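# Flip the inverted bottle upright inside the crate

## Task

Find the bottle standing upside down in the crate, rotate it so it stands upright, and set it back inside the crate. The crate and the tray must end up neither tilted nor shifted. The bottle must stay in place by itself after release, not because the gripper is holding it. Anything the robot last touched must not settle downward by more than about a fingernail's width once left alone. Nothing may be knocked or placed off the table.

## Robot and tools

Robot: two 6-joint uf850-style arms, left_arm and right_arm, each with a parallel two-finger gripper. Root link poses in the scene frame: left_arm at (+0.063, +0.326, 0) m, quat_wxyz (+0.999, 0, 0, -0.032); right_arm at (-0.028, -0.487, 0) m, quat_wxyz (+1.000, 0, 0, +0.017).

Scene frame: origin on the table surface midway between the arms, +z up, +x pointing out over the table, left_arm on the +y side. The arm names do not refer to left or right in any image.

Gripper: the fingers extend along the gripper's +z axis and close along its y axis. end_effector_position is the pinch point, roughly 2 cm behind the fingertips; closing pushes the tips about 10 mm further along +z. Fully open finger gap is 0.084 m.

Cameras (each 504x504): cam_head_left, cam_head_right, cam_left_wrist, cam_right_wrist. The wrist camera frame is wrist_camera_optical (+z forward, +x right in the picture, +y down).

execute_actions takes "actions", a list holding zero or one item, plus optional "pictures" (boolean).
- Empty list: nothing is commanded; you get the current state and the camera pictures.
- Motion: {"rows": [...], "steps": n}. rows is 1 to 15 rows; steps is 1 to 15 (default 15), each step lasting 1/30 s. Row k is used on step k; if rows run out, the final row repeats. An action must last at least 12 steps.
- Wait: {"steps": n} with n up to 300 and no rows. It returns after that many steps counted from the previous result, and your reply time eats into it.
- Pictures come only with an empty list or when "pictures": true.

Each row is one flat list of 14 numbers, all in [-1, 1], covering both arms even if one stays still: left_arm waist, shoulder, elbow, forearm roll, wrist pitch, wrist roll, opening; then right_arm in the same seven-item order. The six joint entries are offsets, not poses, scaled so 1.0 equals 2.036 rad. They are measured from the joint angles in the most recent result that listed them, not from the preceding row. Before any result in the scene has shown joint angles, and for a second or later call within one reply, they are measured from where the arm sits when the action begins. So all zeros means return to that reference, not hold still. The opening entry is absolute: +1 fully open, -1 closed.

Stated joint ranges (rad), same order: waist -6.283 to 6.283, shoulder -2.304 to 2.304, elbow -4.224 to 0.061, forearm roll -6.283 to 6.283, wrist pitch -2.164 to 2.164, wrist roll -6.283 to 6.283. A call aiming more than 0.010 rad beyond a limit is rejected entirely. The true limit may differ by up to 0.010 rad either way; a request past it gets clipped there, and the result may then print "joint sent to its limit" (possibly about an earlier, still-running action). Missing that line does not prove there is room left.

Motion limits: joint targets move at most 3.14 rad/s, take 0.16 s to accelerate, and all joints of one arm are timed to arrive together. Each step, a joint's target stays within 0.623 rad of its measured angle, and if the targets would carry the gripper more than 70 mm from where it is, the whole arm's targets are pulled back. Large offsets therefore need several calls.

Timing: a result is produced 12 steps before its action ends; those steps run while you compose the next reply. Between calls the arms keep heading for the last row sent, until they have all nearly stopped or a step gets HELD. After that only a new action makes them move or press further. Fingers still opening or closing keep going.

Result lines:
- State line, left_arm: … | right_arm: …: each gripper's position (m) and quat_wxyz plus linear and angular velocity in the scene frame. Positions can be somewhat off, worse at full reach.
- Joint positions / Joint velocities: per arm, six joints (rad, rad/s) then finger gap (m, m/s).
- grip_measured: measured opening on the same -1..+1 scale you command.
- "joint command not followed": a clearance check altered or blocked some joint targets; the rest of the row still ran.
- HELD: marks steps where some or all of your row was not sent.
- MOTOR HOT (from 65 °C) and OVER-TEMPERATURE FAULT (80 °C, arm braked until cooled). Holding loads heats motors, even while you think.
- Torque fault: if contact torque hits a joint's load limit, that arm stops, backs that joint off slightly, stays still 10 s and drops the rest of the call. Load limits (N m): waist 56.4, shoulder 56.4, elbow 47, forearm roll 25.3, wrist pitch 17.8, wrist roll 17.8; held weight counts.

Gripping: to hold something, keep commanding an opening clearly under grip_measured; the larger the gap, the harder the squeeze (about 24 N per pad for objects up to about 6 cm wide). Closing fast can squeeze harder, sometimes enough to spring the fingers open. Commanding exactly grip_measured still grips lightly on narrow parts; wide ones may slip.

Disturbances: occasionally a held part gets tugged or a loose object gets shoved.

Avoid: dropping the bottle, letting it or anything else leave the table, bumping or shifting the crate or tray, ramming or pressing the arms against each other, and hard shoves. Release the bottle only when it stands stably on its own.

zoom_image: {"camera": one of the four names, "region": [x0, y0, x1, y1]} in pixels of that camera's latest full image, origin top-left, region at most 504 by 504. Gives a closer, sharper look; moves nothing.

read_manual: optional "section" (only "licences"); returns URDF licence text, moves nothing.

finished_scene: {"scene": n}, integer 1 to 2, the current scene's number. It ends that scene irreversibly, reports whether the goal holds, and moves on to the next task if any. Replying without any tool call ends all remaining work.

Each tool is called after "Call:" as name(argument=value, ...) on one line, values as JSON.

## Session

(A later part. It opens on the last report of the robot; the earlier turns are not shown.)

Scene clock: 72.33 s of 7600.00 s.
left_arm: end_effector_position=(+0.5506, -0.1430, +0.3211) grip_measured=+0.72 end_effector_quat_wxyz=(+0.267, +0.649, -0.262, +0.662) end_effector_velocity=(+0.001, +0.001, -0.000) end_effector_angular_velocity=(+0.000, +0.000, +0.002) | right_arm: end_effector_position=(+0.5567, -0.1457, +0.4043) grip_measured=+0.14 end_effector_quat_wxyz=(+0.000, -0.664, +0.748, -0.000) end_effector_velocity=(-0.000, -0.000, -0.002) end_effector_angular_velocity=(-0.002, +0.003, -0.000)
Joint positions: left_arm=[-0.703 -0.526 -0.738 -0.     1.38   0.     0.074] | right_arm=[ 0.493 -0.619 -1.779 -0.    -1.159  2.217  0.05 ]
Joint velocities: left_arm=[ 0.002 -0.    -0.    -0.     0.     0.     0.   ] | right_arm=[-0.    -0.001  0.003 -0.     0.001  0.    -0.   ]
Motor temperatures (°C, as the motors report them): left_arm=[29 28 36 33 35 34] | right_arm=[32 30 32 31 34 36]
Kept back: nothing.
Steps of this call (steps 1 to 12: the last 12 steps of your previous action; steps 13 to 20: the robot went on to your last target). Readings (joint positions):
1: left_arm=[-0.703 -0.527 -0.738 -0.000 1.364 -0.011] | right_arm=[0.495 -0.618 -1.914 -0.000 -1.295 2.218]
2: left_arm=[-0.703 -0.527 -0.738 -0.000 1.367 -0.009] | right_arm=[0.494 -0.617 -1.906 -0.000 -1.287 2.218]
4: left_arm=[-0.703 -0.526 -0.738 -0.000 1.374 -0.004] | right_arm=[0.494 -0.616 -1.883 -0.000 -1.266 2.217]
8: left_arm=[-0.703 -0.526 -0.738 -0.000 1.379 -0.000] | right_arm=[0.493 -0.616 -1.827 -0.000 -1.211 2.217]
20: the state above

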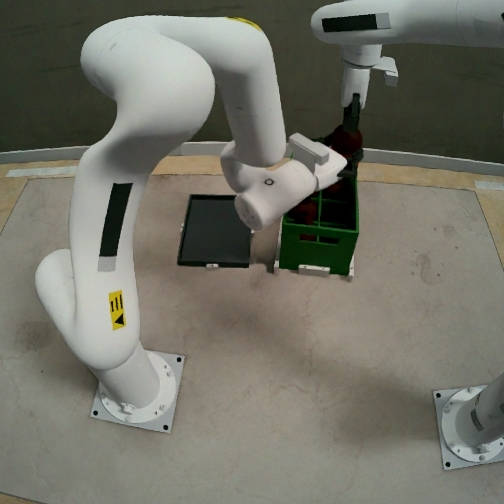

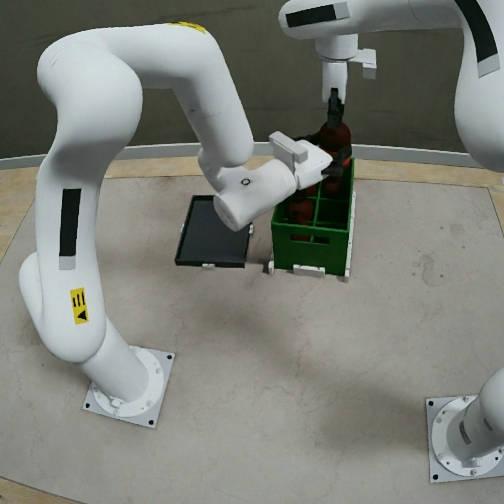

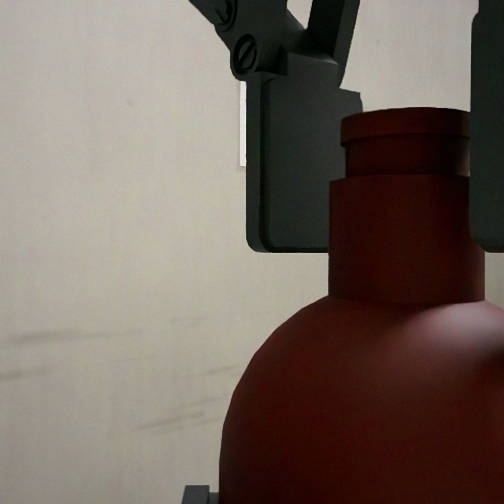

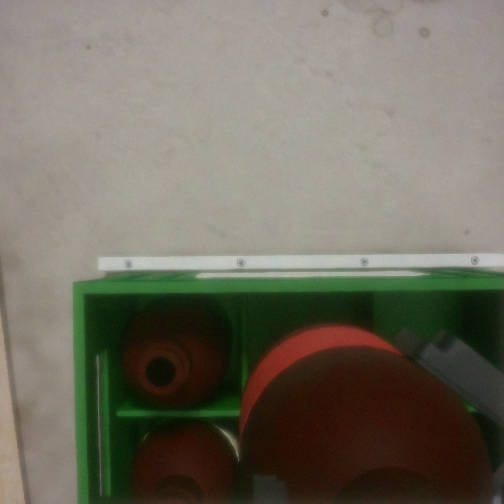

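Call:
execute_actions(actions=[{"rows": [
[0,0,0,0,0,0,-1, 0,-0.00005,0.0005,0,0.0005,0,0.12],
[0,0,0,0,0,0,-1, 0,-0.00015,0.0013,0,0.0014,0,0.07],
[0,0,0,0,0,0,-1, 0,-0.00027,0.0023,0,0.0026,0,0.01],
[0,0,0,0,0,0,-1, 0,-0.00037,0.0031,0,0.0035,0,-0.05],
[0,0,0,0,0,0,-1, 0,-0.00041,0.00351,0,0.00393,0,-0.11],
[0,0,0,0,0,0,-1, 0,-0.00041,0.00351,0,0.00393,0,-0.17],
[0,0,0,0,0,0,-1, 0,-0.00041,0.00351,0,0.00393,0,-0.22],
[0,0,0,0,0,0,-1, 0,-0.00041,0.00351,0,0.00393,0,-0.26],
[0,0,0,0,0,0,-1, 0,-0.00041,0.00351,0,0.00393,0,-0.30],
[0,0,0,0,0,0,-1, 0,-0.00041,0.00351,0,0.00393,0,-0.33],
[0,0,0,0,0,0,-1, 0,-0.00041,0.00351,0,0.00393,0,-0.37],
[0,0,0,0,0,0,-1, 0,-0.00041,0.00351,0,0.00393,0,-0.44],
[0,0,0,0,0,0,-1, 0,-0.00041,0.00351,0,0.00393,0,-0.58],
[0,0,0,0,0,0,-1, 0,-0.00041,0.00351,0,0.00393,0,-0.8],
[0,0,0,0,0,0,-1, 0,-0.00041,0.00351,0,0.00393,0,-1]
], "steps": 15}])

Call:
execute_actions(actions=[{"steps": 17}])

Call:
execute_actions(actions=[{"rows": [
[0,0,0,0,0,0,0.6, 0,0,0,0,0,0,-1],
[0,0,0,0,0,0,0.75, 0,0,0,0,0,0,-1],
[0,0,0,0,0,0,0.85, 0,0,0,0,0,0,-1],
[0,0,0,0,0,0,0.95, 0,0,0,0,0,0,-1],
[0,0.0008,0.0014,0,0.0006,0,1, 0,0,0,0,0,0,-1],
[0,0.003,0.0053,0,0.0023,0,1, 0,0,0,0,0,0,-1],
[0,0.0065,0.0115,0,0.005,0,1, 0,0,0,0,0,0,-1],
[0,0.0112,0.0198,0,0.0086,0,1, 0,0,0,0,0,0,-1],
[0,0.0169,0.0299,0,0.0129,0,1, 0,0,0,0,0,0,-1],
[0,0.0235,0.0416,0,0.0179,0,1, 0,0,0,0,0,0,-1],
[0,0.0308,0.0545,0,0.0235,0,1, 0,0,0,0,0,0,-1],
[0,0.0386,0.0684,0,0.0295,0,1, 0,0,0,0,0,0,-1],
[0,0.047,0.0831,0,0.0358,0,1, 0,0,0,0,0,0,-1],
[0,0.0556,0.0983,0,0.0424,0,1, 0,0,0,0,0,0,-1],
[0,0.0643,0.1138,0,0.0491,0,1, 0,0,0,0,0,0,-1]
], "steps": 15}])

Call:
execute_actions(actions=[{"rows": [
[0,0.0302,0.0535,0,0.0231,0,1, 0,-0.0001,0.0008,0,0.0009,0,-1],
[0,0.0388,0.0687,0,0.0296,0,1, 0.0001,-0.0003,0.003,0,0.0033,0,-1],
[0,0.0471,0.0834,0,0.036,0,1, 0.0003,-0.0007,0.0064,0,0.0071,0,-1],
[0,0.055,0.0973,0,0.042,0,1, 0.0004,-0.0013,0.0107,0,0.012,0,-1],
[0,0.0623,0.1102,0,0.0475,0,1, 0.0006,-0.0019,0.0159,0,0.0177,0,-1],
[0,0.0689,0.1219,0,0.0525,0,1, 0.0009,-0.0025,0.0216,0,0.0241,0,-1],
[0,0.0746,0.132,0,0.0569,0,1, 0.0011,-0.0032,0.0276,0,0.0308,0,-1],
[0,0.0793,0.1403,0,0.0605,0,1, 0.0014,-0.0039,0.0337,0,0.0376,0,-1],
[0,0.0828,0.1465,0,0.0631,0,1, 0.0016,-0.0046,0.0397,0,0.0443,0,-1],
[0,0.085,0.1504,0,0.0648,0,1, 0.0018,-0.0053,0.0454,0,0.0507,0,-1],
[0,0.0858,0.1518,0,0.0654,0,1, 0.0021,-0.0059,0.0505,0,0.0564,0,-1],
[0,0.0858,0.1518,0,0.0654,0,1, 0.0022,-0.0064,0.0549,0,0.0613,0,-1],
[0,0.0858,0.1518,0,0.0654,0,1, 0.0024,-0.0068,0.0583,0,0.0651,0,-1],
[0,0.0858,0.1518,0,0.0654,0,1, 0.0025,-0.0071,0.0605,0,0.0675,0,-1],
[0,0.0858,0.1518,0,0.0654,0,1, 0.00249,-0.00715,0.06127,0,0.06842,0,-1]
], "steps": 15}])

Call:
execute_actions(actions=[{"steps": 20}], pictures=true)

Call:
zoom_image(camera="cam_right_wrist", region=[200, 270, 504, 504])

Scene clock: 80.27 s of 7600.00 s.
left_arm: end_effector_position=(+0.5506, -0.1430, +0.3211) grip_measured=+0.72 end_effector_quat_wxyz=(+0.267, +0.649, -0.262, +0.662) end_effector_velocity=(+0.000, +0.000, +0.000) end_effector_angular_velocity=(-0.001, -0.000, +0.001) | right_arm: end_effector_position=(+0.5567, -0.1457, +0.4035) grip_measured=+0.02 end_effector_quat_wxyz=(+0.000, -0.664, +0.748, -0.000) end_effector_velocity=(+0.001, +0.001, -0.016) end_effector_angular_velocity=(+0.004, -0.009, +0.001)
Joint positions: left_arm=[-0.703 -0.526 -0.738 -0.     1.38   0.     0.074] | right_arm=[ 0.493 -0.619 -1.777 -0.    -1.157  2.217  0.045]
Joint velocities: left_arm=[ 0.001  0.    -0.     0.    -0.    -0.    -0.   ] | right_arm=[-0.    -0.001  0.034 -0.001  0.045 -0.    -0.077]
Motor temperatures (°C, as the motors report them): left_arm=[29 28 36 33 35 34] | right_arm=[32 30 32 31 34 36]
Steps of this call (steps 1 to 15: the robot went on to your last target; steps 16 to 90: nothing new was sent; then 4.83 s passed at rest; steps 91 to 93: the first 3 steps of this action). Readings (joint positions):
91: left_arm=[-0.703 -0.526 -0.738 -0.000 1.380 0.000] | right_arm=[0.493 -0.619 -1.778 -0.000 -1.158 2.217]
92: left_arm=[-0.703 -0.526 -0.738 -0.000 1.380 0.000] | right_arm=[0.493 -0.619 -1.778 -0.000 -1.158 2.217]
93: the state above

Scene clock: 80.83 s of 7600.00 s.
left_arm: end_effector_position=(+0.5507, -0.1429, +0.3210) grip_measured=+0.72 end_effector_quat_wxyz=(+0.267, +0.649, -0.262, +0.662) end_effector_velocity=(-0.000, +0.000, -0.000) end_effector_angular_velocity=(+0.000, +0.001, -0.001) | right_arm: end_effector_position=(+0.5565, -0.1458, +0.4006) grip_measured=-0.33 end_effector_quat_wxyz=(+0.000, -0.664, +0.748, -0.000) end_effector_velocity=(+0.000, +0.000, -0.001) end_effector_angular_velocity=(+0.000, +0.000, -0.000)
Joint positions: left_arm=[-0.703 -0.527 -0.738 -0.     1.38  -0.     0.074] | right_arm=[ 0.493 -0.62  -1.771 -0.    -1.151  2.217  0.03 ]
Joint velocities: left_arm=[-0.     0.     0.001  0.    -0.    -0.    -0.   ] | right_arm=[ 0.    -0.001 -0.     0.     0.001  0.     0.   ]
Motor temperatures (°C, as the motors report them): left_arm=[29 28 36 33 35 34] | right_arm=[32 30 32 31 34 36]
Kept back: nothing.
Steps of this call (steps 1 to 12: the last 12 steps of your previous action; steps 13 to 15: the robot went on to your last target; steps 16 to 17: nothing new was sent). Readings (joint positions):
1: left_arm=[-0.703 -0.526 -0.738 -0.000 1.380 0.000] | right_arm=[0.493 -0.619 -1.776 -0.000 -1.155 2.217]
2: left_arm=[-0.703 -0.526 -0.738 -0.000 1.380 0.000] | right_arm=[0.493 -0.620 -1.774 -0.000 -1.153 2.217]
4: left_arm=[-0.703 -0.526 -0.738 -0.000 1.380 0.000] | right_arm=[0.493 -0.620 -1.772 -0.000 -1.151 2.217]
8: left_arm=[-0.703 -0.527 -0.738 -0.000 1.379 -0.000] | right_arm=[0.493 -0.620 -1.771 -0.000 -1.152 2.217]
17: the state above
All arms were judged still, so your last target was given up. Only a new action makes them travel on or press farther. Fingers that are still opening or closing keep moving.

Scene clock: 80.93 s of 7600.00 s.
left_arm: end_effector_position=(+0.5506, -0.1430, +0.3214) grip_measured=+0.80 end_effector_quat_wxyz=(+0.267, +0.649, -0.262, +0.663) end_effector_velocity=(-0.001, -0.007, +0.015) end_effector_angular_velocity=(-0.023, -0.033, -0.012) | right_arm: end_effector_position=(+0.5567, -0.1457, +0.4005) grip_measured=-0.33 end_effector_quat_wxyz=(+0.000, -0.664, +0.748, -0.000) end_effector_velocity=(+0.006, +0.002, -0.006) end_effector_angular_velocity=(+0.006, -0.017, -0.001)
Joint positions: left_arm=[-0.703 -0.526 -0.738 -0.     1.38   0.     0.077] | right_arm=[ 0.493 -0.62  -1.771 -0.    -1.151  2.218  0.03 ]
Joint velocities: left_arm=[-0.006  0.007 -0.01   0.006  0.023  0.005  0.119] | right_arm=[-0.001 -0.008  0.002 -0.003  0.027  0.001  0.   ]
Motor temperatures (°C, as the motors report them): left_arm=[29 28 36 33 35 34] | right_arm=[32 30 32 31 34 36]
Steps of this call (steps 1 to 3: the first 3 steps of this action). Readings (joint positions):
1: left_arm=[-0.703 -0.527 -0.738 -0.000 1.379 -0.000] | right_arm=[0.493 -0.620 -1.771 -0.000 -1.151 2.217]
2: left_arm=[-0.703 -0.527 -0.738 -0.000 1.379 -0.000] | right_arm=[0.493 -0.620 -1.771 -0.000 -1.151 2.217]
3: the state above

Scene clock: 81.43 s of 7600.00 s.
left_arm: end_effector_position=(+0.4846, -0.0793, +0.3218) grip_measured=+1.00 end_effector_quat_wxyz=(+0.267, +0.649, -0.262, +0.662) end_effector_velocity=(-0.258, +0.248, -0.003) end_effector_angular_velocity=(+0.006, +0.005, -0.001) | right_arm: end_effector_position=(+0.5567, -0.1456, +0.3989) grip_measured=-0.33 end_effector_quat_wxyz=(+0.001, -0.664, +0.748, -0.000) end_effector_velocity=(-0.000, +0.003, -0.049) end_effector_angular_velocity=(+0.008, -0.012, +0.005)
Joint positions: left_arm=[-0.703 -0.386 -0.49  -0.     1.486 -0.     0.084] | right_arm=[ 0.493 -0.62  -1.768 -0.    -1.147  2.217  0.03 ]
Joint velocities: left_arm=[-0.001  0.529  0.938  0.     0.401  0.001  0.   ] | right_arm=[ 0.004 -0.006  0.1    0.     0.12  -0.001 -0.   ]
Motor temperatures (°C, as the motors report them): left_arm=[29 28 36 33 35 34] | right_arm=[32 30 32 31 34 36]
Steps of this call (steps 1 to 12: the last 12 steps of your previous action; steps 13 to 15: the first 3 steps of this action, its rows measured from where the robot was after step 12). Readings (joint positions):
12: left_arm=[-0.703 -0.438 -0.581 -0.000 1.447 -0.000] | right_arm=[0.493 -0.620 -1.771 -0.000 -1.151 2.217]
13: left_arm=[-0.703 -0.421 -0.552 -0.000 1.460 -0.000] | right_arm=[0.493 -0.620 -1.771 -0.000 -1.151 2.217]
14: left_arm=[-0.703 -0.404 -0.522 -0.000 1.473 -0.000] | right_arm=[0.493 -0.620 -1.770 -0.000 -1.150 2.217]
15: the state above

Scene clock: 82.10 s of 7600.00 s.
left_arm: end_effector_position=(+0.4234, -0.0204, +0.3205) grip_measured=+1.00 end_effector_quat_wxyz=(+0.267, +0.650, -0.262, +0.662) end_effector_velocity=(-0.001, +0.001, -0.001) end_effector_angular_velocity=(+0.003, +0.000, +0.001) | right_arm: end_effector_position=(+0.5509, -0.1451, +0.3355) grip_measured=-0.33 end_effector_quat_wxyz=(+0.001, -0.666, +0.746, -0.000) end_effector_velocity=(-0.001, -0.001, -0.003) end_effector_angular_velocity=(-0.002, +0.004, +0.000)
Joint positions: left_arm=[-0.703 -0.263 -0.272 -0.     1.58  -0.     0.084] | right_arm=[ 0.498 -0.634 -1.647 -0.    -1.012  2.217  0.03 ]
Joint velocities: left_arm=[ 0.001  0.002  0.004 -0.     0.001  0.002  0.   ] | right_arm=[-0.    -0.002  0.003  0.     0.001 -0.    -0.   ]
Motor temperatures (°C, as the motors report them): left_arm=[29 28 36 33 35 34] | right_arm=[32 30 32 31 34 36]
Kept back: nothing.
Steps of this call (steps 1 to 12: the last 12 steps of your previous action; steps 13 to 20: the robot went on to your last target). Readings (joint positions):
1: left_arm=[-0.703 -0.369 -0.459 -0.000 1.500 -0.000] | right_arm=[0.493 -0.620 -1.764 -0.000 -1.142 2.217]
2: left_arm=[-0.703 -0.352 -0.429 -0.000 1.513 -0.000] | right_arm=[0.494 -0.621 -1.757 -0.000 -1.134 2.217]
4: left_arm=[-0.703 -0.319 -0.371 -0.000 1.537 -0.000] | right_arm=[0.494 -0.624 -1.739 -0.000 -1.115 2.217]
8: left_arm=[-0.703 -0.273 -0.290 -0.000 1.572 -0.000] | right_arm=[0.496 -0.629 -1.692 -0.000 -1.063 2.217]
20: the state above

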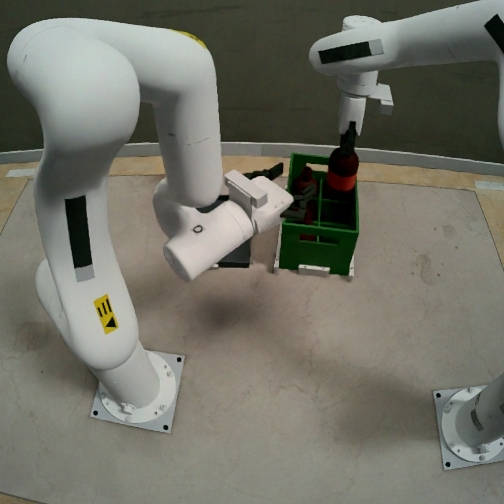

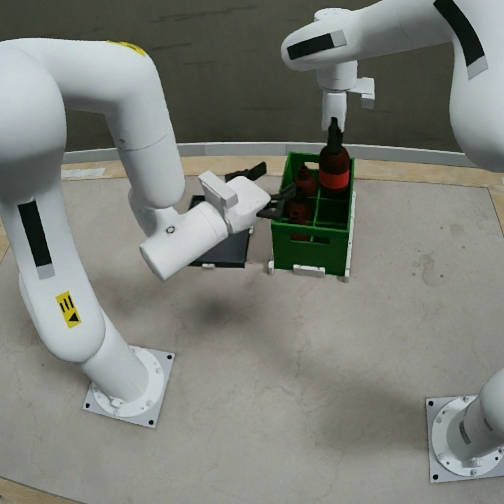

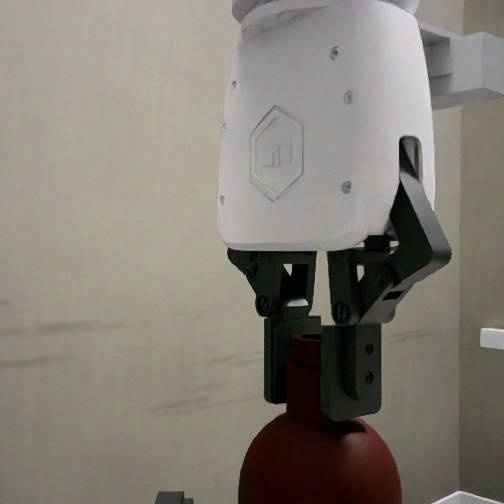

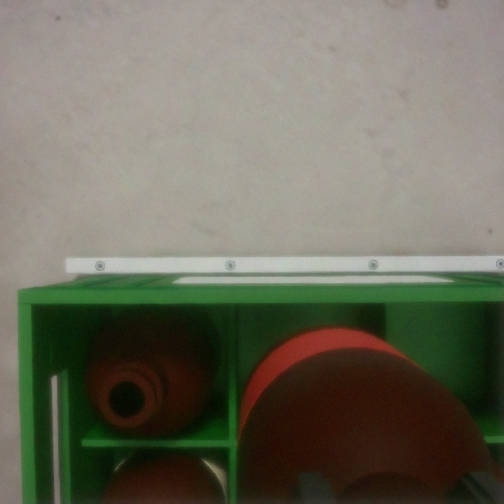

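Region (200, 270, 504, 504) of cam_right_wrist's 504x504 image, scaled by 1.658, with more detail than that image has; it fills the top 388 rows of this view, and the rest is white.

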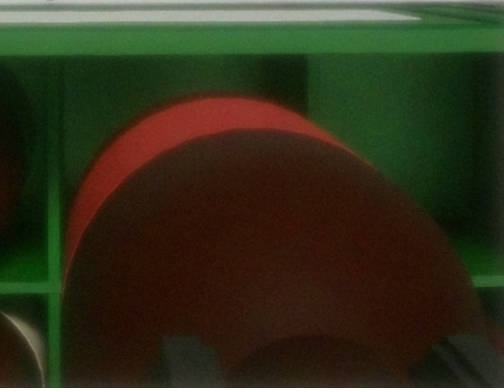

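Call:
execute_actions(actions=[])

Scene clock: 88.03 s of 7600.00 s.
left_arm: end_effector_position=(+0.4233, -0.0203, +0.3205) grip_measured=+1.00 end_effector_quat_wxyz=(+0.267, +0.650, -0.262, +0.662) end_effector_velocity=(+0.001, -0.000, +0.000) end_effector_angular_velocity=(-0.002, +0.000, +0.001) | right_arm: end_effector_position=(+0.5507, -0.1452, +0.3350) grip_measured=-0.33 end_effector_quat_wxyz=(+0.000, -0.666, +0.746, -0.000) end_effector_velocity=(+0.000, -0.000, -0.000) end_effector_angular_velocity=(-0.001, -0.000, +0.001)
Joint positions: left_arm=[-0.703 -0.263 -0.272 -0.     1.58  -0.     0.084] | right_arm=[ 0.498 -0.634 -1.647 -0.    -1.012  2.217  0.03 ]
Joint velocities: left_arm=[ 0.001 -0.    -0.001 -0.    -0.    -0.001 -0.   ] | right_arm=[-0.    -0.    -0.    -0.002 -0.    -0.     0.   ]
Motor temperatures (°C, as the motors report them): left_arm=[29 28 36 33 35 34] | right_arm=[32 30 32 31 34 36]
Kept back: nothing.
Steps of this call (steps 1 to 15: the robot went on to your last target; steps 16 to 90: nothing new was sent; then 2.93 s passed at rest). Readings (joint positions):
1: left_arm=[-0.703 -0.263 -0.272 -0.000 1.580 -0.000] | right_arm=[0.498 -0.634 -1.647 -0.000 -1.012 2.217]
2: left_arm=[-0.703 -0.263 -0.272 -0.000 1.580 -0.000] | right_arm=[0.498 -0.634 -1.647 -0.000 -1.012 2.217]
4: left_arm=[-0.703 -0.263 -0.272 -0.000 1.580 -0.000] | right_arm=[0.498 -0.634 -1.647 -0.000 -1.012 2.217]
8: left_arm=[-0.703 -0.263 -0.272 -0.000 1.580 -0.000] | right_arm=[0.498 -0.634 -1.647 -0.000 -1.012 2.217]
90: the state above
All arms were judged still, so your last target was given up. Only a new action makes them travel on or press farther. Fingers that are still opening or closing keep moving.

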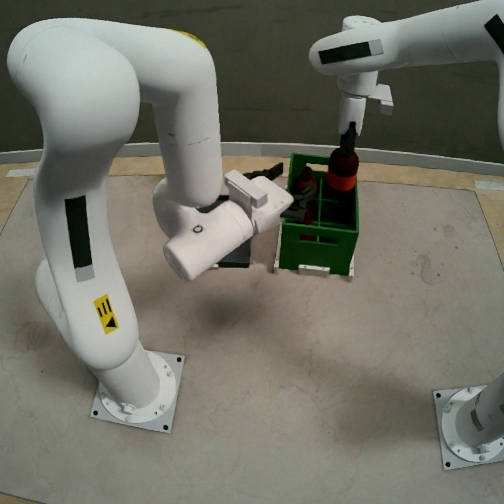

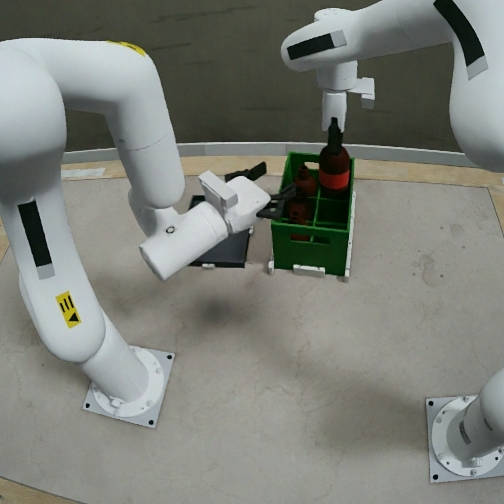

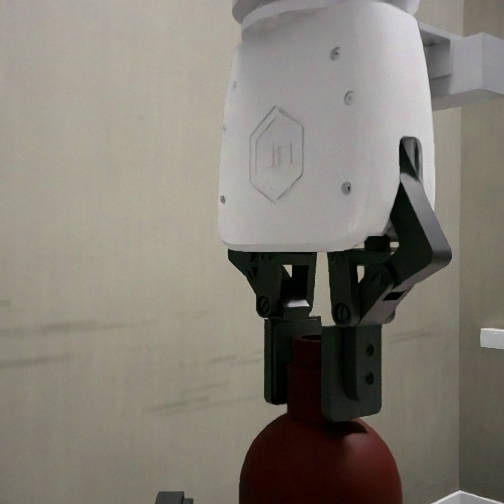

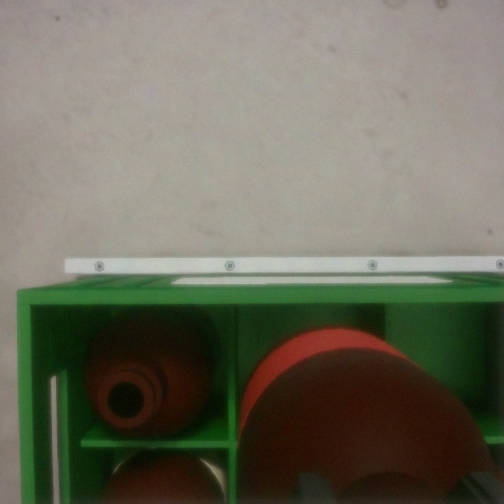

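Call:
execute_actions(actions=[{"rows": [
[0,0,0,0,0,0,1, -0.0002,0.0000,0.0006,0,0.0005,0,-1],
[0,0,0,0,0,0,1, -0.0005,-0.0002,0.0020,0,0.0021,0,-1],
[0,0,0,0,0,0,1, -0.0008,-0.0008,0.0040,0,0.0047,0,-1],
[0,0,0,0,0,0,1, -0.001,-0.00175,0.00647,0,0.00812,0,-1],
[0,0,0,0,0,0,1, -0.001,-0.00321,0.00925,0,0.01236,0,-1],
[0,0,0,0,0,0,1, -0.001,-0.00498,0.01242,0,0.0173,0,-1],
[0,0,0,0,0,0,1, -0.001,-0.00707,0.01592,0,0.02289,0,-1],
[0,0,0,0,0,0,1, -0.001,-0.00947,0.01964,0,0.02901,0,-1],
[0,0,0,0,0,0,1, -0.001,-0.01218,0.02351,0,0.03559,0,-1],
[0,0,0,0,0,0,1, -0.001,-0.0152,0.02747,0,0.04257,0,-1],
[0,0,0,0,0,0,1, -0.001,-0.01851,0.03142,0,0.04983,0,-1],
[0,0,0,0,0,0,1, -0.001,-0.02209,0.03532,0,0.05731,0,-1],
[0,0,0,0,0,0,1, -0.001,-0.02594,0.03911,0,0.06495,0,-1],
[0,0,0,0,0,0,1, -0.001,-0.03001,0.04273,0,0.07264,0,-1],
[0,0,0,0,0,0,1, -0.001,-0.03428,0.04615,0,0.08033,0,-1]
], "steps": 15}])

Call:
execute_actions(actions=[{"rows": [
[0,0,0,0,0,0,1, 0,-0.01354,0.01098,0,0.02452,0,-1],
[0,0,0,0,0,0,1, 0,-0.01809,0.0139,0,0.03199,0,-1],
[0,0,0,0,0,0,1, 0,-0.0227,0.01655,0,0.03925,0,-1],
[0,0,0,0,0,0,1, 0,-0.02732,0.01892,0,0.04624,0,-1],
[0,0,0,0,0,0,1, 0,-0.03189,0.02101,0,0.0529,0,-1],
[0,0,0,0,0,0,1, 0,-0.03636,0.02282,0,0.05918,0,-1],
[0,0,0,0,0,0,1, 0,-0.04065,0.02437,0,0.06502,0,-1],
[0,0,0,0,0,0,1, 0,-0.04469,0.02567,0,0.07036,0,-1],
[0,0,0,0,0,0,1, 0,-0.04841,0.02673,0,0.07514,0,-1],
[0,0,0,0,0,0,1, 0,-0.05175,0.02759,0,0.07934,0,-1],
[0,0,0,0,0,0,1, 0,-0.05464,0.02826,0,0.0829,0,-1],
[0,0,0,0,0,0,1, 0,-0.057,0.02876,0,0.08576,0,-1],
[0,0,0,0,0,0,1, 0,-0.05876,0.0291,0,0.08786,0,-1],
[0,0,0,0,0,0,1, 0,-0.05986,0.0293,0,0.08916,0,-1],
[0,0,0,0,0,0,1, 0,-0.06024,0.02937,0,0.08961,0,-1]
], "steps": 15}])

Call:
execute_actions(actions=[{"steps": 19}], pictures=true)

Scene clock: 90.30 s of 7600.00 s.
left_arm: end_effector_position=(+0.4233, -0.0203, +0.3205) grip_measured=+1.00 end_effector_quat_wxyz=(+0.267, +0.650, -0.262, +0.662) end_effector_velocity=(+0.000, -0.000, +0.001) end_effector_angular_velocity=(-0.001, -0.001, +0.000) | right_arm: end_effector_position=(+0.5508, -0.1456, +0.3340) grip_measured=-0.33 end_effector_quat_wxyz=(+0.000, -0.666, +0.746, -0.000) end_effector_velocity=(+0.003, -0.009, -0.034) end_effector_angular_velocity=(+0.005, -0.008, -0.013)
Joint positions: left_arm=[-0.703 -0.263 -0.272 -0.     1.58  -0.     0.084] | right_arm=[ 0.497 -0.635 -1.644 -0.    -1.009  2.217  0.03 ]
Joint velocities: left_arm=[-0.     0.001 -0.001 -0.     0.    -0.     0.   ] | right_arm=[-0.014 -0.009  0.063 -0.     0.082 -0.001 -0.   ]
Motor temperatures (°C, as the motors report them): left_arm=[29 28 36 33 35 34] | right_arm=[32 30 32 31 34 36]
Steps of this call (steps 1 to 65: nothing new was sent; steps 66 to 68: the first 3 steps of this action). Readings (joint positions):
66: left_arm=[-0.703 -0.263 -0.272 -0.000 1.580 -0.000] | right_arm=[0.498 -0.634 -1.647 -0.000 -1.012 2.217]
67: left_arm=[-0.703 -0.263 -0.272 -0.000 1.580 -0.000] | right_arm=[0.498 -0.634 -1.646 -0.000 -1.011 2.217]
68: the state above

Scene clock: 90.80 s of 7600.00 s.
left_arm: end_effector_position=(+0.4233, -0.0203, +0.3205) grip_measured=+1.00 end_effector_quat_wxyz=(+0.267, +0.650, -0.262, +0.662) end_effector_velocity=(-0.000, -0.001, +0.000) end_effector_angular_velocity=(-0.002, +0.001, -0.001) | right_arm: end_effector_position=(+0.5508, -0.1467, +0.2402) grip_measured=-0.33 end_effector_quat_wxyz=(-0.000, -0.665, +0.747, +0.000) end_effector_velocity=(-0.001, -0.000, -0.264) end_effector_angular_velocity=(-0.003, +0.006, -0.000)
Joint positions: left_arm=[-0.703 -0.263 -0.272 -0.     1.58  -0.     0.084] | right_arm=[ 0.496 -0.712 -1.548 -0.    -0.836  2.217  0.03 ]
Joint velocities: left_arm=[-0.001 -0.    -0.    -0.    -0.    -0.002 -0.   ] | right_arm=[ 0.    -0.277  0.189  0.     0.459  0.     0.   ]
Motor temperatures (°C, as the motors report them): left_arm=[29 28 36 33 35 34] | right_arm=[32 30 32 31 34 36]
Steps of this call (steps 1 to 12: the last 12 steps of your previous action; steps 13 to 15: the first 3 steps of this action, its rows measured from where the robot was after step 12). Readings (joint positions):
12: left_arm=[-0.703 -0.263 -0.272 -0.000 1.580 -0.000] | right_arm=[0.496 -0.686 -1.569 -0.000 -0.883 2.217]
13: left_arm=[-0.703 -0.263 -0.272 -0.000 1.580 -0.000] | right_arm=[0.496 -0.695 -1.561 -0.000 -0.867 2.217]
14: left_arm=[-0.703 -0.263 -0.272 -0.000 1.580 -0.000] | right_arm=[0.496 -0.703 -1.555 -0.000 -0.852 2.217]
15: the state above

Scene clock: 91.43 s of 7600.00 s.
left_arm: end_effector_position=(+0.4233, -0.0203, +0.3205) grip_measured=+1.00 end_effector_quat_wxyz=(+0.267, +0.650, -0.262, +0.662) end_effector_velocity=(+0.000, -0.000, -0.000) end_effector_angular_velocity=(+0.002, -0.000, +0.000) | right_arm: end_effector_position=(+0.5510, -0.1466, +0.1600) grip_measured=-0.33 end_effector_quat_wxyz=(+0.000, -0.665, +0.747, -0.000) end_effector_velocity=(-0.001, -0.001, -0.003) end_effector_angular_velocity=(-0.002, +0.003, +0.001)
Joint positions: left_arm=[-0.703 -0.263 -0.272 -0.     1.58  -0.     0.084] | right_arm=[ 0.496 -0.808 -1.509 -0.    -0.7    2.217  0.03 ]
Joint velocities: left_arm=[-0.    -0.001 -0.    -0.     0.     0.001 -0.   ] | right_arm=[-0.    -0.003  0.002 -0.     0.001 -0.    -0.   ]
Motor temperatures (°C, as the motors report them): left_arm=[29 28 36 33 35 34] | right_arm=[32 30 32 31 34 36]
Kept back: nothing.
Steps of this call (steps 1 to 12: the last 12 steps of your previous action; steps 13 to 19: the robot went on to your last target). Readings (joint positions):
1: left_arm=[-0.703 -0.263 -0.272 -0.000 1.580 -0.000] | right_arm=[0.496 -0.722 -1.542 -0.000 -0.821 2.217]
2: left_arm=[-0.703 -0.263 -0.272 -0.000 1.580 -0.000] | right_arm=[0.496 -0.731 -1.536 -0.000 -0.806 2.217]
4: left_arm=[-0.703 -0.263 -0.272 -0.000 1.580 -0.000] | right_arm=[0.496 -0.750 -1.527 -0.000 -0.778 2.217]
8: left_arm=[-0.703 -0.263 -0.272 -0.000 1.580 -0.000] | right_arm=[0.496 -0.784 -1.515 -0.000 -0.732 2.217]
19: the state above

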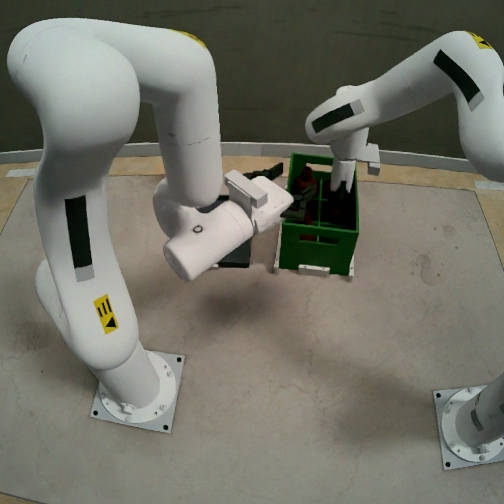

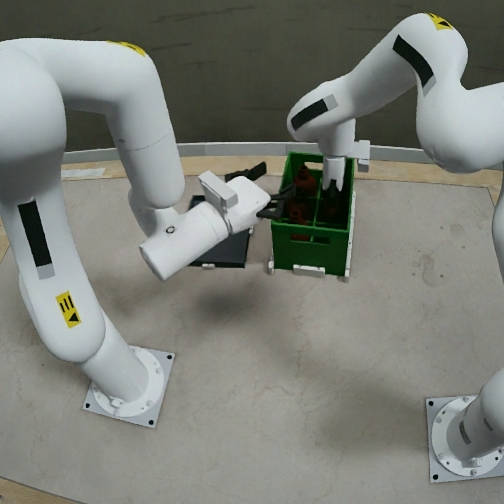

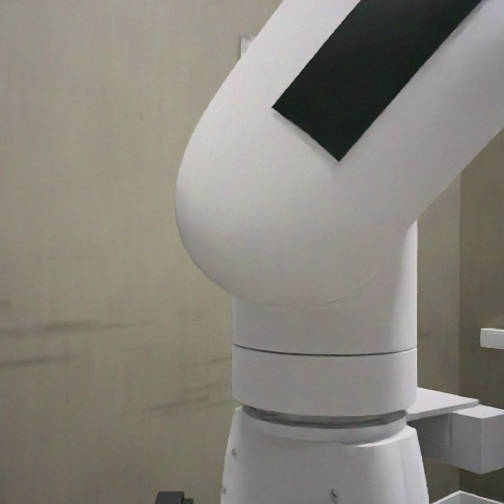

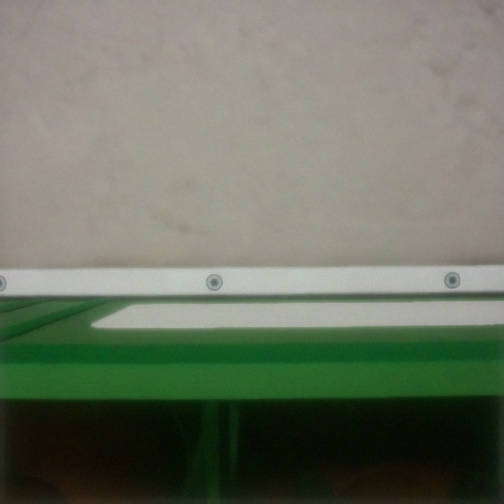

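Call:
execute_actions(actions=[{"rows": [
[0,0,0,0,0,0,1, 0,-0.0003,0.00005,0,0.0002,0,-1],
[0,0,0,0,0,0,1, 0,-0.0005,0.00008,0,0.0005,0,-1],
[0,0,0,0,0,0,1, 0,-0.0008,0.00013,0,0.0009,0,-1],
[0,0,0,0,0,0,1, 0,-0.0012,0.0002,0,0.0014,0,-1],
[0,0,0,0,0,0,1, 0,-0.00165,0.00028,0,0.0019,0,-1],
[0,0,0,0,0,0,1, 0,-0.00214,0.00037,0,0.00252,0,-1],
[0,0,0,0,0,0,1, 0,-0.00267,0.00046,0,0.00314,0,-1],
[0,0,0,0,0,0,1, 0,-0.00317,0.00055,0,0.00373,0,-1],
[0,0,0,0,0,0,1, 0,-0.00361,0.00062,0,0.00425,0,-1],
[0,0,0,0,0,0,1, 0,-0.00396,0.00069,0,0.00467,0,-1],
[0,0,0,0,0,0,1, 0,-0.0042,0.00073,0,0.00494,0,-1],
[0,0,0,0,0,0,1, 0,-0.00428,0.00074,0,0.00504,0,-1]
], "steps": 12}])

Call:
execute_actions(actions=[{"steps": 18}])

Call:
execute_actions(actions=[{"rows": [
[0,0,0,0,0,0,1, 0,0,0,0,0,0,-0.6],
[0,0,0,0,0,0,1, 0,0,0,0,0,0,-0.42],
[0,0,0,0,0,0,1, 0,0,0,0,0,0,-0.36],
[0,0,0,0,0,0,1, 0,0,0,0,0,0,-0.33],
[0,0,0,0,0,0,1, 0,0,0,0,0,0,-0.31],
[0,0,0,0,0,0,1, 0,0,0,0,0,0,-0.29],
[0,0,0,0,0,0,1, 0,0,0,0,0,0,-0.26],
[0,0,0,0,0,0,1, 0,0,0,0,0,0,-0.2],
[0,0,0,0,0,0,1, 0,0,0,0,0,0,-0.1],
[0,0,0,0,0,0,1, 0,0,0,0,0,0,0.0],
[0,0,0,0,0,0,1, 0,0,0,0,0,0,0.1],
[0,0,0,0,0,0,1, 0,0,0,0,0,0,0.2]
], "steps": 12}])

Call:
execute_actions(actions=[{"rows": [
[0,0,0,0,0,0,1, 0,0.0008,-0.00013,0,-0.00093,0,0.2],
[0,0,0,0,0,0,1, 0,0.003,-0.00049,0,-0.00349,0,0.2],
[0,0,0,0,0,0,1, 0,0.00635,-0.00109,0,-0.00744,0,0.2],
[0,0,0,0,0,0,1, 0,0.0106,-0.00198,0,-0.01258,0,0.2],
[0,0,0,0,0,0,1, 0,0.0155,-0.00318,0,-0.01868,0,0.2],
[0,0,0,0,0,0,1, 0,0.02078,-0.0047,0,-0.02548,0,0.2],
[0,0,0,0,0,0,1, 0,0.02624,-0.00654,0,-0.03278,0,0.2],
[0,0,0,0,0,0,1, 0,0.03165,-0.00865,0,-0.0403,0,0.2],
[0,0,0,0,0,0,1, 0,0.0368,-0.01095,0,-0.04775,0,0.2],
[0,0,0,0,0,0,1, 0,0.04153,-0.01335,0,-0.05488,0,0.2],
[0,0,0,0,0,0,1, 0,0.04568,-0.01571,0,-0.06139,0,0.2],
[0,0,0,0,0,0,1, 0,0.04911,-0.01786,0,-0.06697,0,0.2],
[0,0,0,0,0,0,1, 0,0.05174,-0.0196,0,-0.07134,0,0.2],
[0,0,0,0,0,0,1, 0,0.0534,-0.02079,0,-0.07419,0,0.2],
[0,0,0,0,0,0,1, 0,0.05398,-0.02121,0,-0.07519,0,0.2]
], "steps": 15}])

Call:
execute_actions(actions=[{"steps": 17}], pictures=true)

Scene clock: 94.77 s of 7600.00 s.
left_arm: end_effector_position=(+0.4233, -0.0203, +0.3205) grip_measured=+1.00 end_effector_quat_wxyz=(+0.267, +0.650, -0.262, +0.662) end_effector_velocity=(+0.000, -0.001, +0.001) end_effector_angular_velocity=(-0.002, -0.001, -0.001) | right_arm: end_effector_position=(+0.5508, -0.1468, +0.1595) grip_measured=-0.33 end_effector_quat_wxyz=(-0.000, -0.665, +0.747, -0.000) end_effector_velocity=(+0.000, -0.000, -0.000) end_effector_angular_velocity=(-0.001, +0.000, +0.001)
Joint positions: left_arm=[-0.703 -0.263 -0.272 -0.     1.58  -0.     0.084] | right_arm=[ 0.496 -0.809 -1.509 -0.    -0.7    2.217  0.03 ]
Joint velocities: left_arm=[-0.001  0.001 -0.001  0.    -0.    -0.     0.   ] | right_arm=[-0.    -0.001 -0.    -0.001  0.    -0.     0.   ]
Motor temperatures (°C, as the motors report them): left_arm=[29 28 36 33 35 34] | right_arm=[32 30 32 31 34 36]
Kept back: the last 12 steps of this action.
Steps of this call (steps 1 to 15: the robot went on to your last target; steps 16 to 90: nothing new was sent; then 0.33 s passed at rest). Readings (joint positions):
1: left_arm=[-0.703 -0.263 -0.272 -0.000 1.580 -0.000] | right_arm=[0.496 -0.809 -1.509 -0.000 -0.700 2.217]
2: left_arm=[-0.703 -0.263 -0.272 -0.000 1.580 -0.000] | right_arm=[0.496 -0.809 -1.509 -0.000 -0.700 2.217]
4: left_arm=[-0.703 -0.263 -0.272 -0.000 1.580 -0.000] | right_arm=[0.496 -0.809 -1.509 -0.000 -0.700 2.217]
8: left_arm=[-0.703 -0.263 -0.272 -0.000 1.580 -0.000] | right_arm=[0.496 -0.809 -1.509 -0.000 -0.700 2.217]
90: the state above

Scene clock: 95.37 s of 7600.00 s.
left_arm: end_effector_position=(+0.4233, -0.0203, +0.3205) grip_measured=+1.00 end_effector_quat_wxyz=(+0.267, +0.650, -0.262, +0.662) end_effector_velocity=(+0.000, -0.000, +0.000) end_effector_angular_velocity=(-0.001, -0.001, -0.000) | right_arm: end_effector_position=(+0.5510, -0.1466, +0.1537) grip_measured=-0.33 end_effector_quat_wxyz=(+0.000, -0.665, +0.747, -0.000) end_effector_velocity=(+0.000, +0.000, +0.000) end_effector_angular_velocity=(+0.001, -0.000, +0.000)
Joint positions: left_arm=[-0.703 -0.263 -0.272 -0.     1.58  -0.     0.084] | right_arm=[ 0.496 -0.817 -1.508 -0.    -0.69   2.217  0.03 ]
Joint velocities: left_arm=[-0.     0.    -0.001 -0.    -0.    -0.    -0.   ] | right_arm=[ 0.    -0.    -0.     0.     0.    -0.001  0.   ]
Motor temperatures (°C, as the motors report them): left_arm=[29 28 36 33 35 34] | right_arm=[32 30 32 31 34 36]
Kept back: nothing.
Steps of this call (steps 1 to 12: the last 12 steps of your previous action; steps 13 to 15: the robot went on to your last target; steps 16 to 18: nothing new was sent). Readings (joint positions):
1: left_arm=[-0.703 -0.263 -0.272 -0.000 1.580 -0.000] | right_arm=[0.496 -0.809 -1.509 -0.000 -0.700 2.217]
2: left_arm=[-0.703 -0.263 -0.272 -0.000 1.580 -0.000] | right_arm=[0.496 -0.809 -1.509 -0.000 -0.700 2.217]
4: left_arm=[-0.703 -0.263 -0.272 -0.000 1.580 -0.000] | right_arm=[0.496 -0.810 -1.509 -0.000 -0.699 2.217]
8: left_arm=[-0.703 -0.263 -0.272 -0.000 1.580 -0.000] | right_arm=[0.496 -0.813 -1.509 -0.000 -0.695 2.217]
18: the state above
All arms were judged still, so your last target was given up. Only a new action makes them travel on or press farther. Fingers that are still opening or closing keep moving.

Scene clock: 95.40 s of 7600.00 s.
left_arm: end_effector_position=(+0.4233, -0.0203, +0.3205) grip_measured=+1.00 end_effector_quat_wxyz=(+0.267, +0.650, -0.262, +0.662) end_effector_velocity=(-0.001, +0.000, -0.000) end_effector_angular_velocity=(+0.001, +0.001, -0.001) | right_arm: end_effector_position=(+0.5510, -0.1466, +0.1537) grip_measured=-0.33 end_effector_quat_wxyz=(+0.000, -0.665, +0.747, -0.000) end_effector_velocity=(-0.000, -0.000, -0.001) end_effector_angular_velocity=(-0.000, +0.000, -0.000)
Joint positions: left_arm=[-0.703 -0.263 -0.272 -0.     1.58  -0.     0.084] | right_arm=[ 0.496 -0.817 -1.508 -0.    -0.69   2.217  0.03 ]
Joint velocities: left_arm=[-0.001  0.     0.001  0.     0.    -0.     0.   ] | right_arm=[-0.    -0.001  0.    -0.     0.     0.    -0.   ]
Motor temperatures (°C, as the motors report them): left_arm=[29 28 36 33 35 34] | right_arm=[32 30 32 31 34 36]
Kept back: the last 12 steps of this action, its rows measured from the state above.
Steps of this call (step 1: nothing new was sent). Readings (joint positions):
1: the state above

Scene clock: 95.90 s of 7600.00 s.
left_arm: end_effector_position=(+0.4233, -0.0203, +0.3205) grip_measured=+1.00 end_effector_quat_wxyz=(+0.267, +0.650, -0.262, +0.662) end_effector_velocity=(-0.000, -0.000, -0.000) end_effector_angular_velocity=(+0.001, +0.000, -0.001) | right_arm: end_effector_position=(+0.5508, -0.1467, +0.1561) grip_measured=+0.19 end_effector_quat_wxyz=(-0.000, -0.665, +0.747, -0.000) end_effector_velocity=(-0.004, -0.003, +0.070) end_effector_angular_velocity=(-0.008, +0.014, -0.000)
Joint positions: left_arm=[-0.703 -0.263 -0.272 -0.     1.58  -0.     0.084] | right_arm=[ 0.496 -0.814 -1.508 -0.    -0.695  2.217  0.052]
Joint velocities: left_arm=[-0.001 -0.     0.     0.     0.     0.     0.   ] | right_arm=[ 0.     0.099 -0.01   0.    -0.125  0.     0.   ]
Motor temperatures (°C, as the motors report them): left_arm=[29 28 36 33 35 34] | right_arm=[32 30 32 31 34 36]
Steps of this call (steps 1 to 12: the last 12 steps of your previous action; steps 13 to 15: the first 3 steps of this action, its rows measured from where the robot was after step 12). Readings (joint positions):
12: left_arm=[-0.703 -0.263 -0.272 -0.000 1.580 -0.000] | right_arm=[0.496 -0.817 -1.508 -0.000 -0.690 2.217]
13: left_arm=[-0.703 -0.263 -0.272 -0.000 1.580 -0.000] | right_arm=[0.496 -0.817 -1.508 -0.000 -0.690 2.217]
14: left_arm=[-0.703 -0.263 -0.272 -0.000 1.580 -0.000] | right_arm=[0.496 -0.816 -1.508 -0.000 -0.691 2.217]
15: the state above

Scene clock: 96.47 s of 7600.00 s.
left_arm: end_effector_position=(+0.4233, -0.0203, +0.3205) grip_measured=+1.00 end_effector_quat_wxyz=(+0.267, +0.650, -0.262, +0.662) end_effector_velocity=(-0.001, -0.001, -0.000) end_effector_angular_velocity=(+0.001, +0.000, -0.002) | right_arm: end_effector_position=(+0.5509, -0.1466, +0.2444) grip_measured=+0.19 end_effector_quat_wxyz=(+0.000, -0.665, +0.747, -0.000) end_effector_velocity=(-0.004, -0.002, -0.003) end_effector_angular_velocity=(-0.008, +0.012, +0.000)
Joint positions: left_arm=[-0.703 -0.263 -0.272 -0.     1.58  -0.     0.084] | right_arm=[ 0.496 -0.708 -1.551 -0.    -0.843  2.217  0.052]
Joint velocities: left_arm=[-0.002 -0.001 -0.     0.    -0.     0.     0.   ] | right_arm=[-0.    -0.001  0.005 -0.001 -0.008  0.    -0.   ]
Motor temperatures (°C, as the motors report them): left_arm=[29 28 36 33 35 34] | right_arm=[32 30 32 31 34 36]
Kept back: nothing.
Steps of this call (steps 1 to 12: the last 12 steps of your previous action; steps 13 to 17: the robot went on to your last target). Readings (joint positions):
1: left_arm=[-0.703 -0.263 -0.272 -0.000 1.580 -0.000] | right_arm=[0.496 -0.809 -1.509 -0.000 -0.700 2.217]
2: left_arm=[-0.703 -0.263 -0.272 -0.000 1.580 -0.000] | right_arm=[0.496 -0.803 -1.510 -0.000 -0.708 2.217]
4: left_arm=[-0.703 -0.263 -0.272 -0.000 1.580 -0.000] | right_arm=[0.496 -0.786 -1.515 -0.000 -0.729 2.217]
8: left_arm=[-0.703 -0.263 -0.272 -0.000 1.580 -0.000] | right_arm=[0.496 -0.744 -1.530 -0.000 -0.784 2.217]
17: the state above

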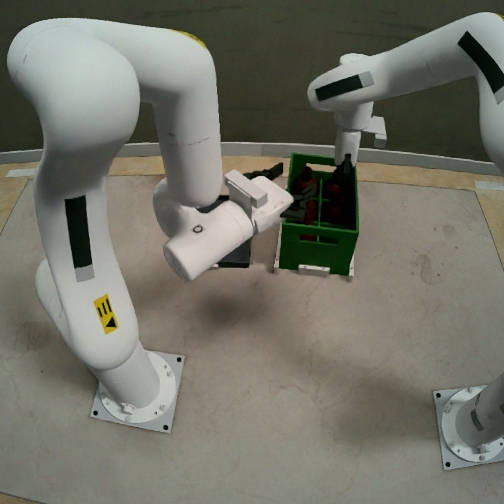

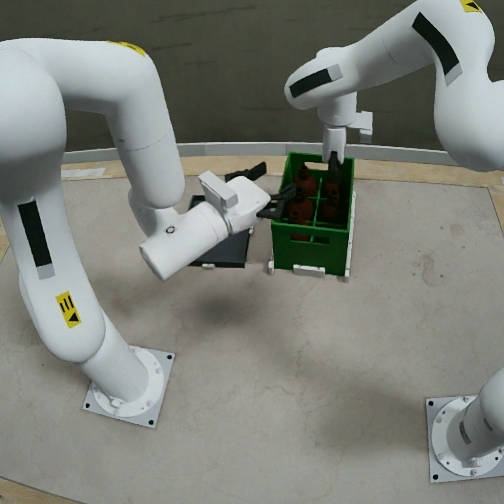

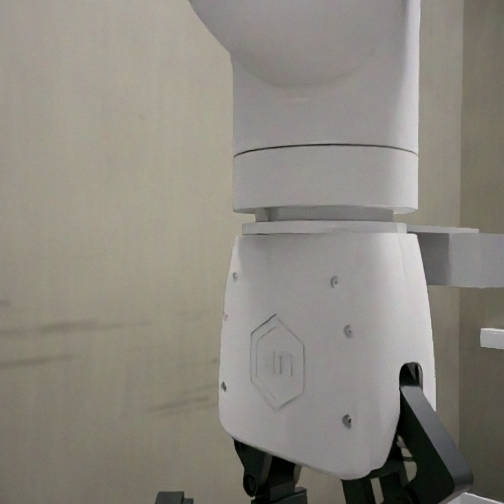

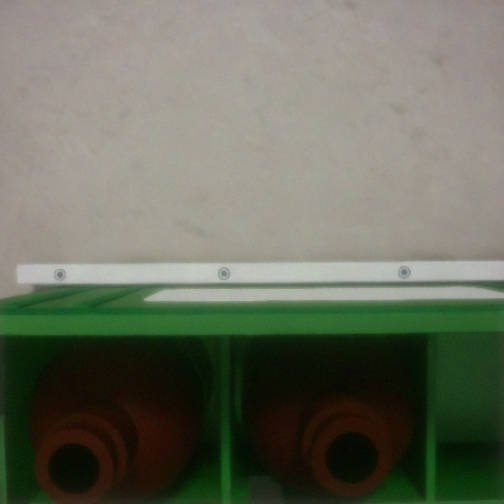

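The bottle is now upright and centred in its cell, and its mouth looks the same size as its neighbour's, so it is fully seated. The gripper is clear of it.

Call:
finished_scene(scene=2)

The scene is finished: the task was done.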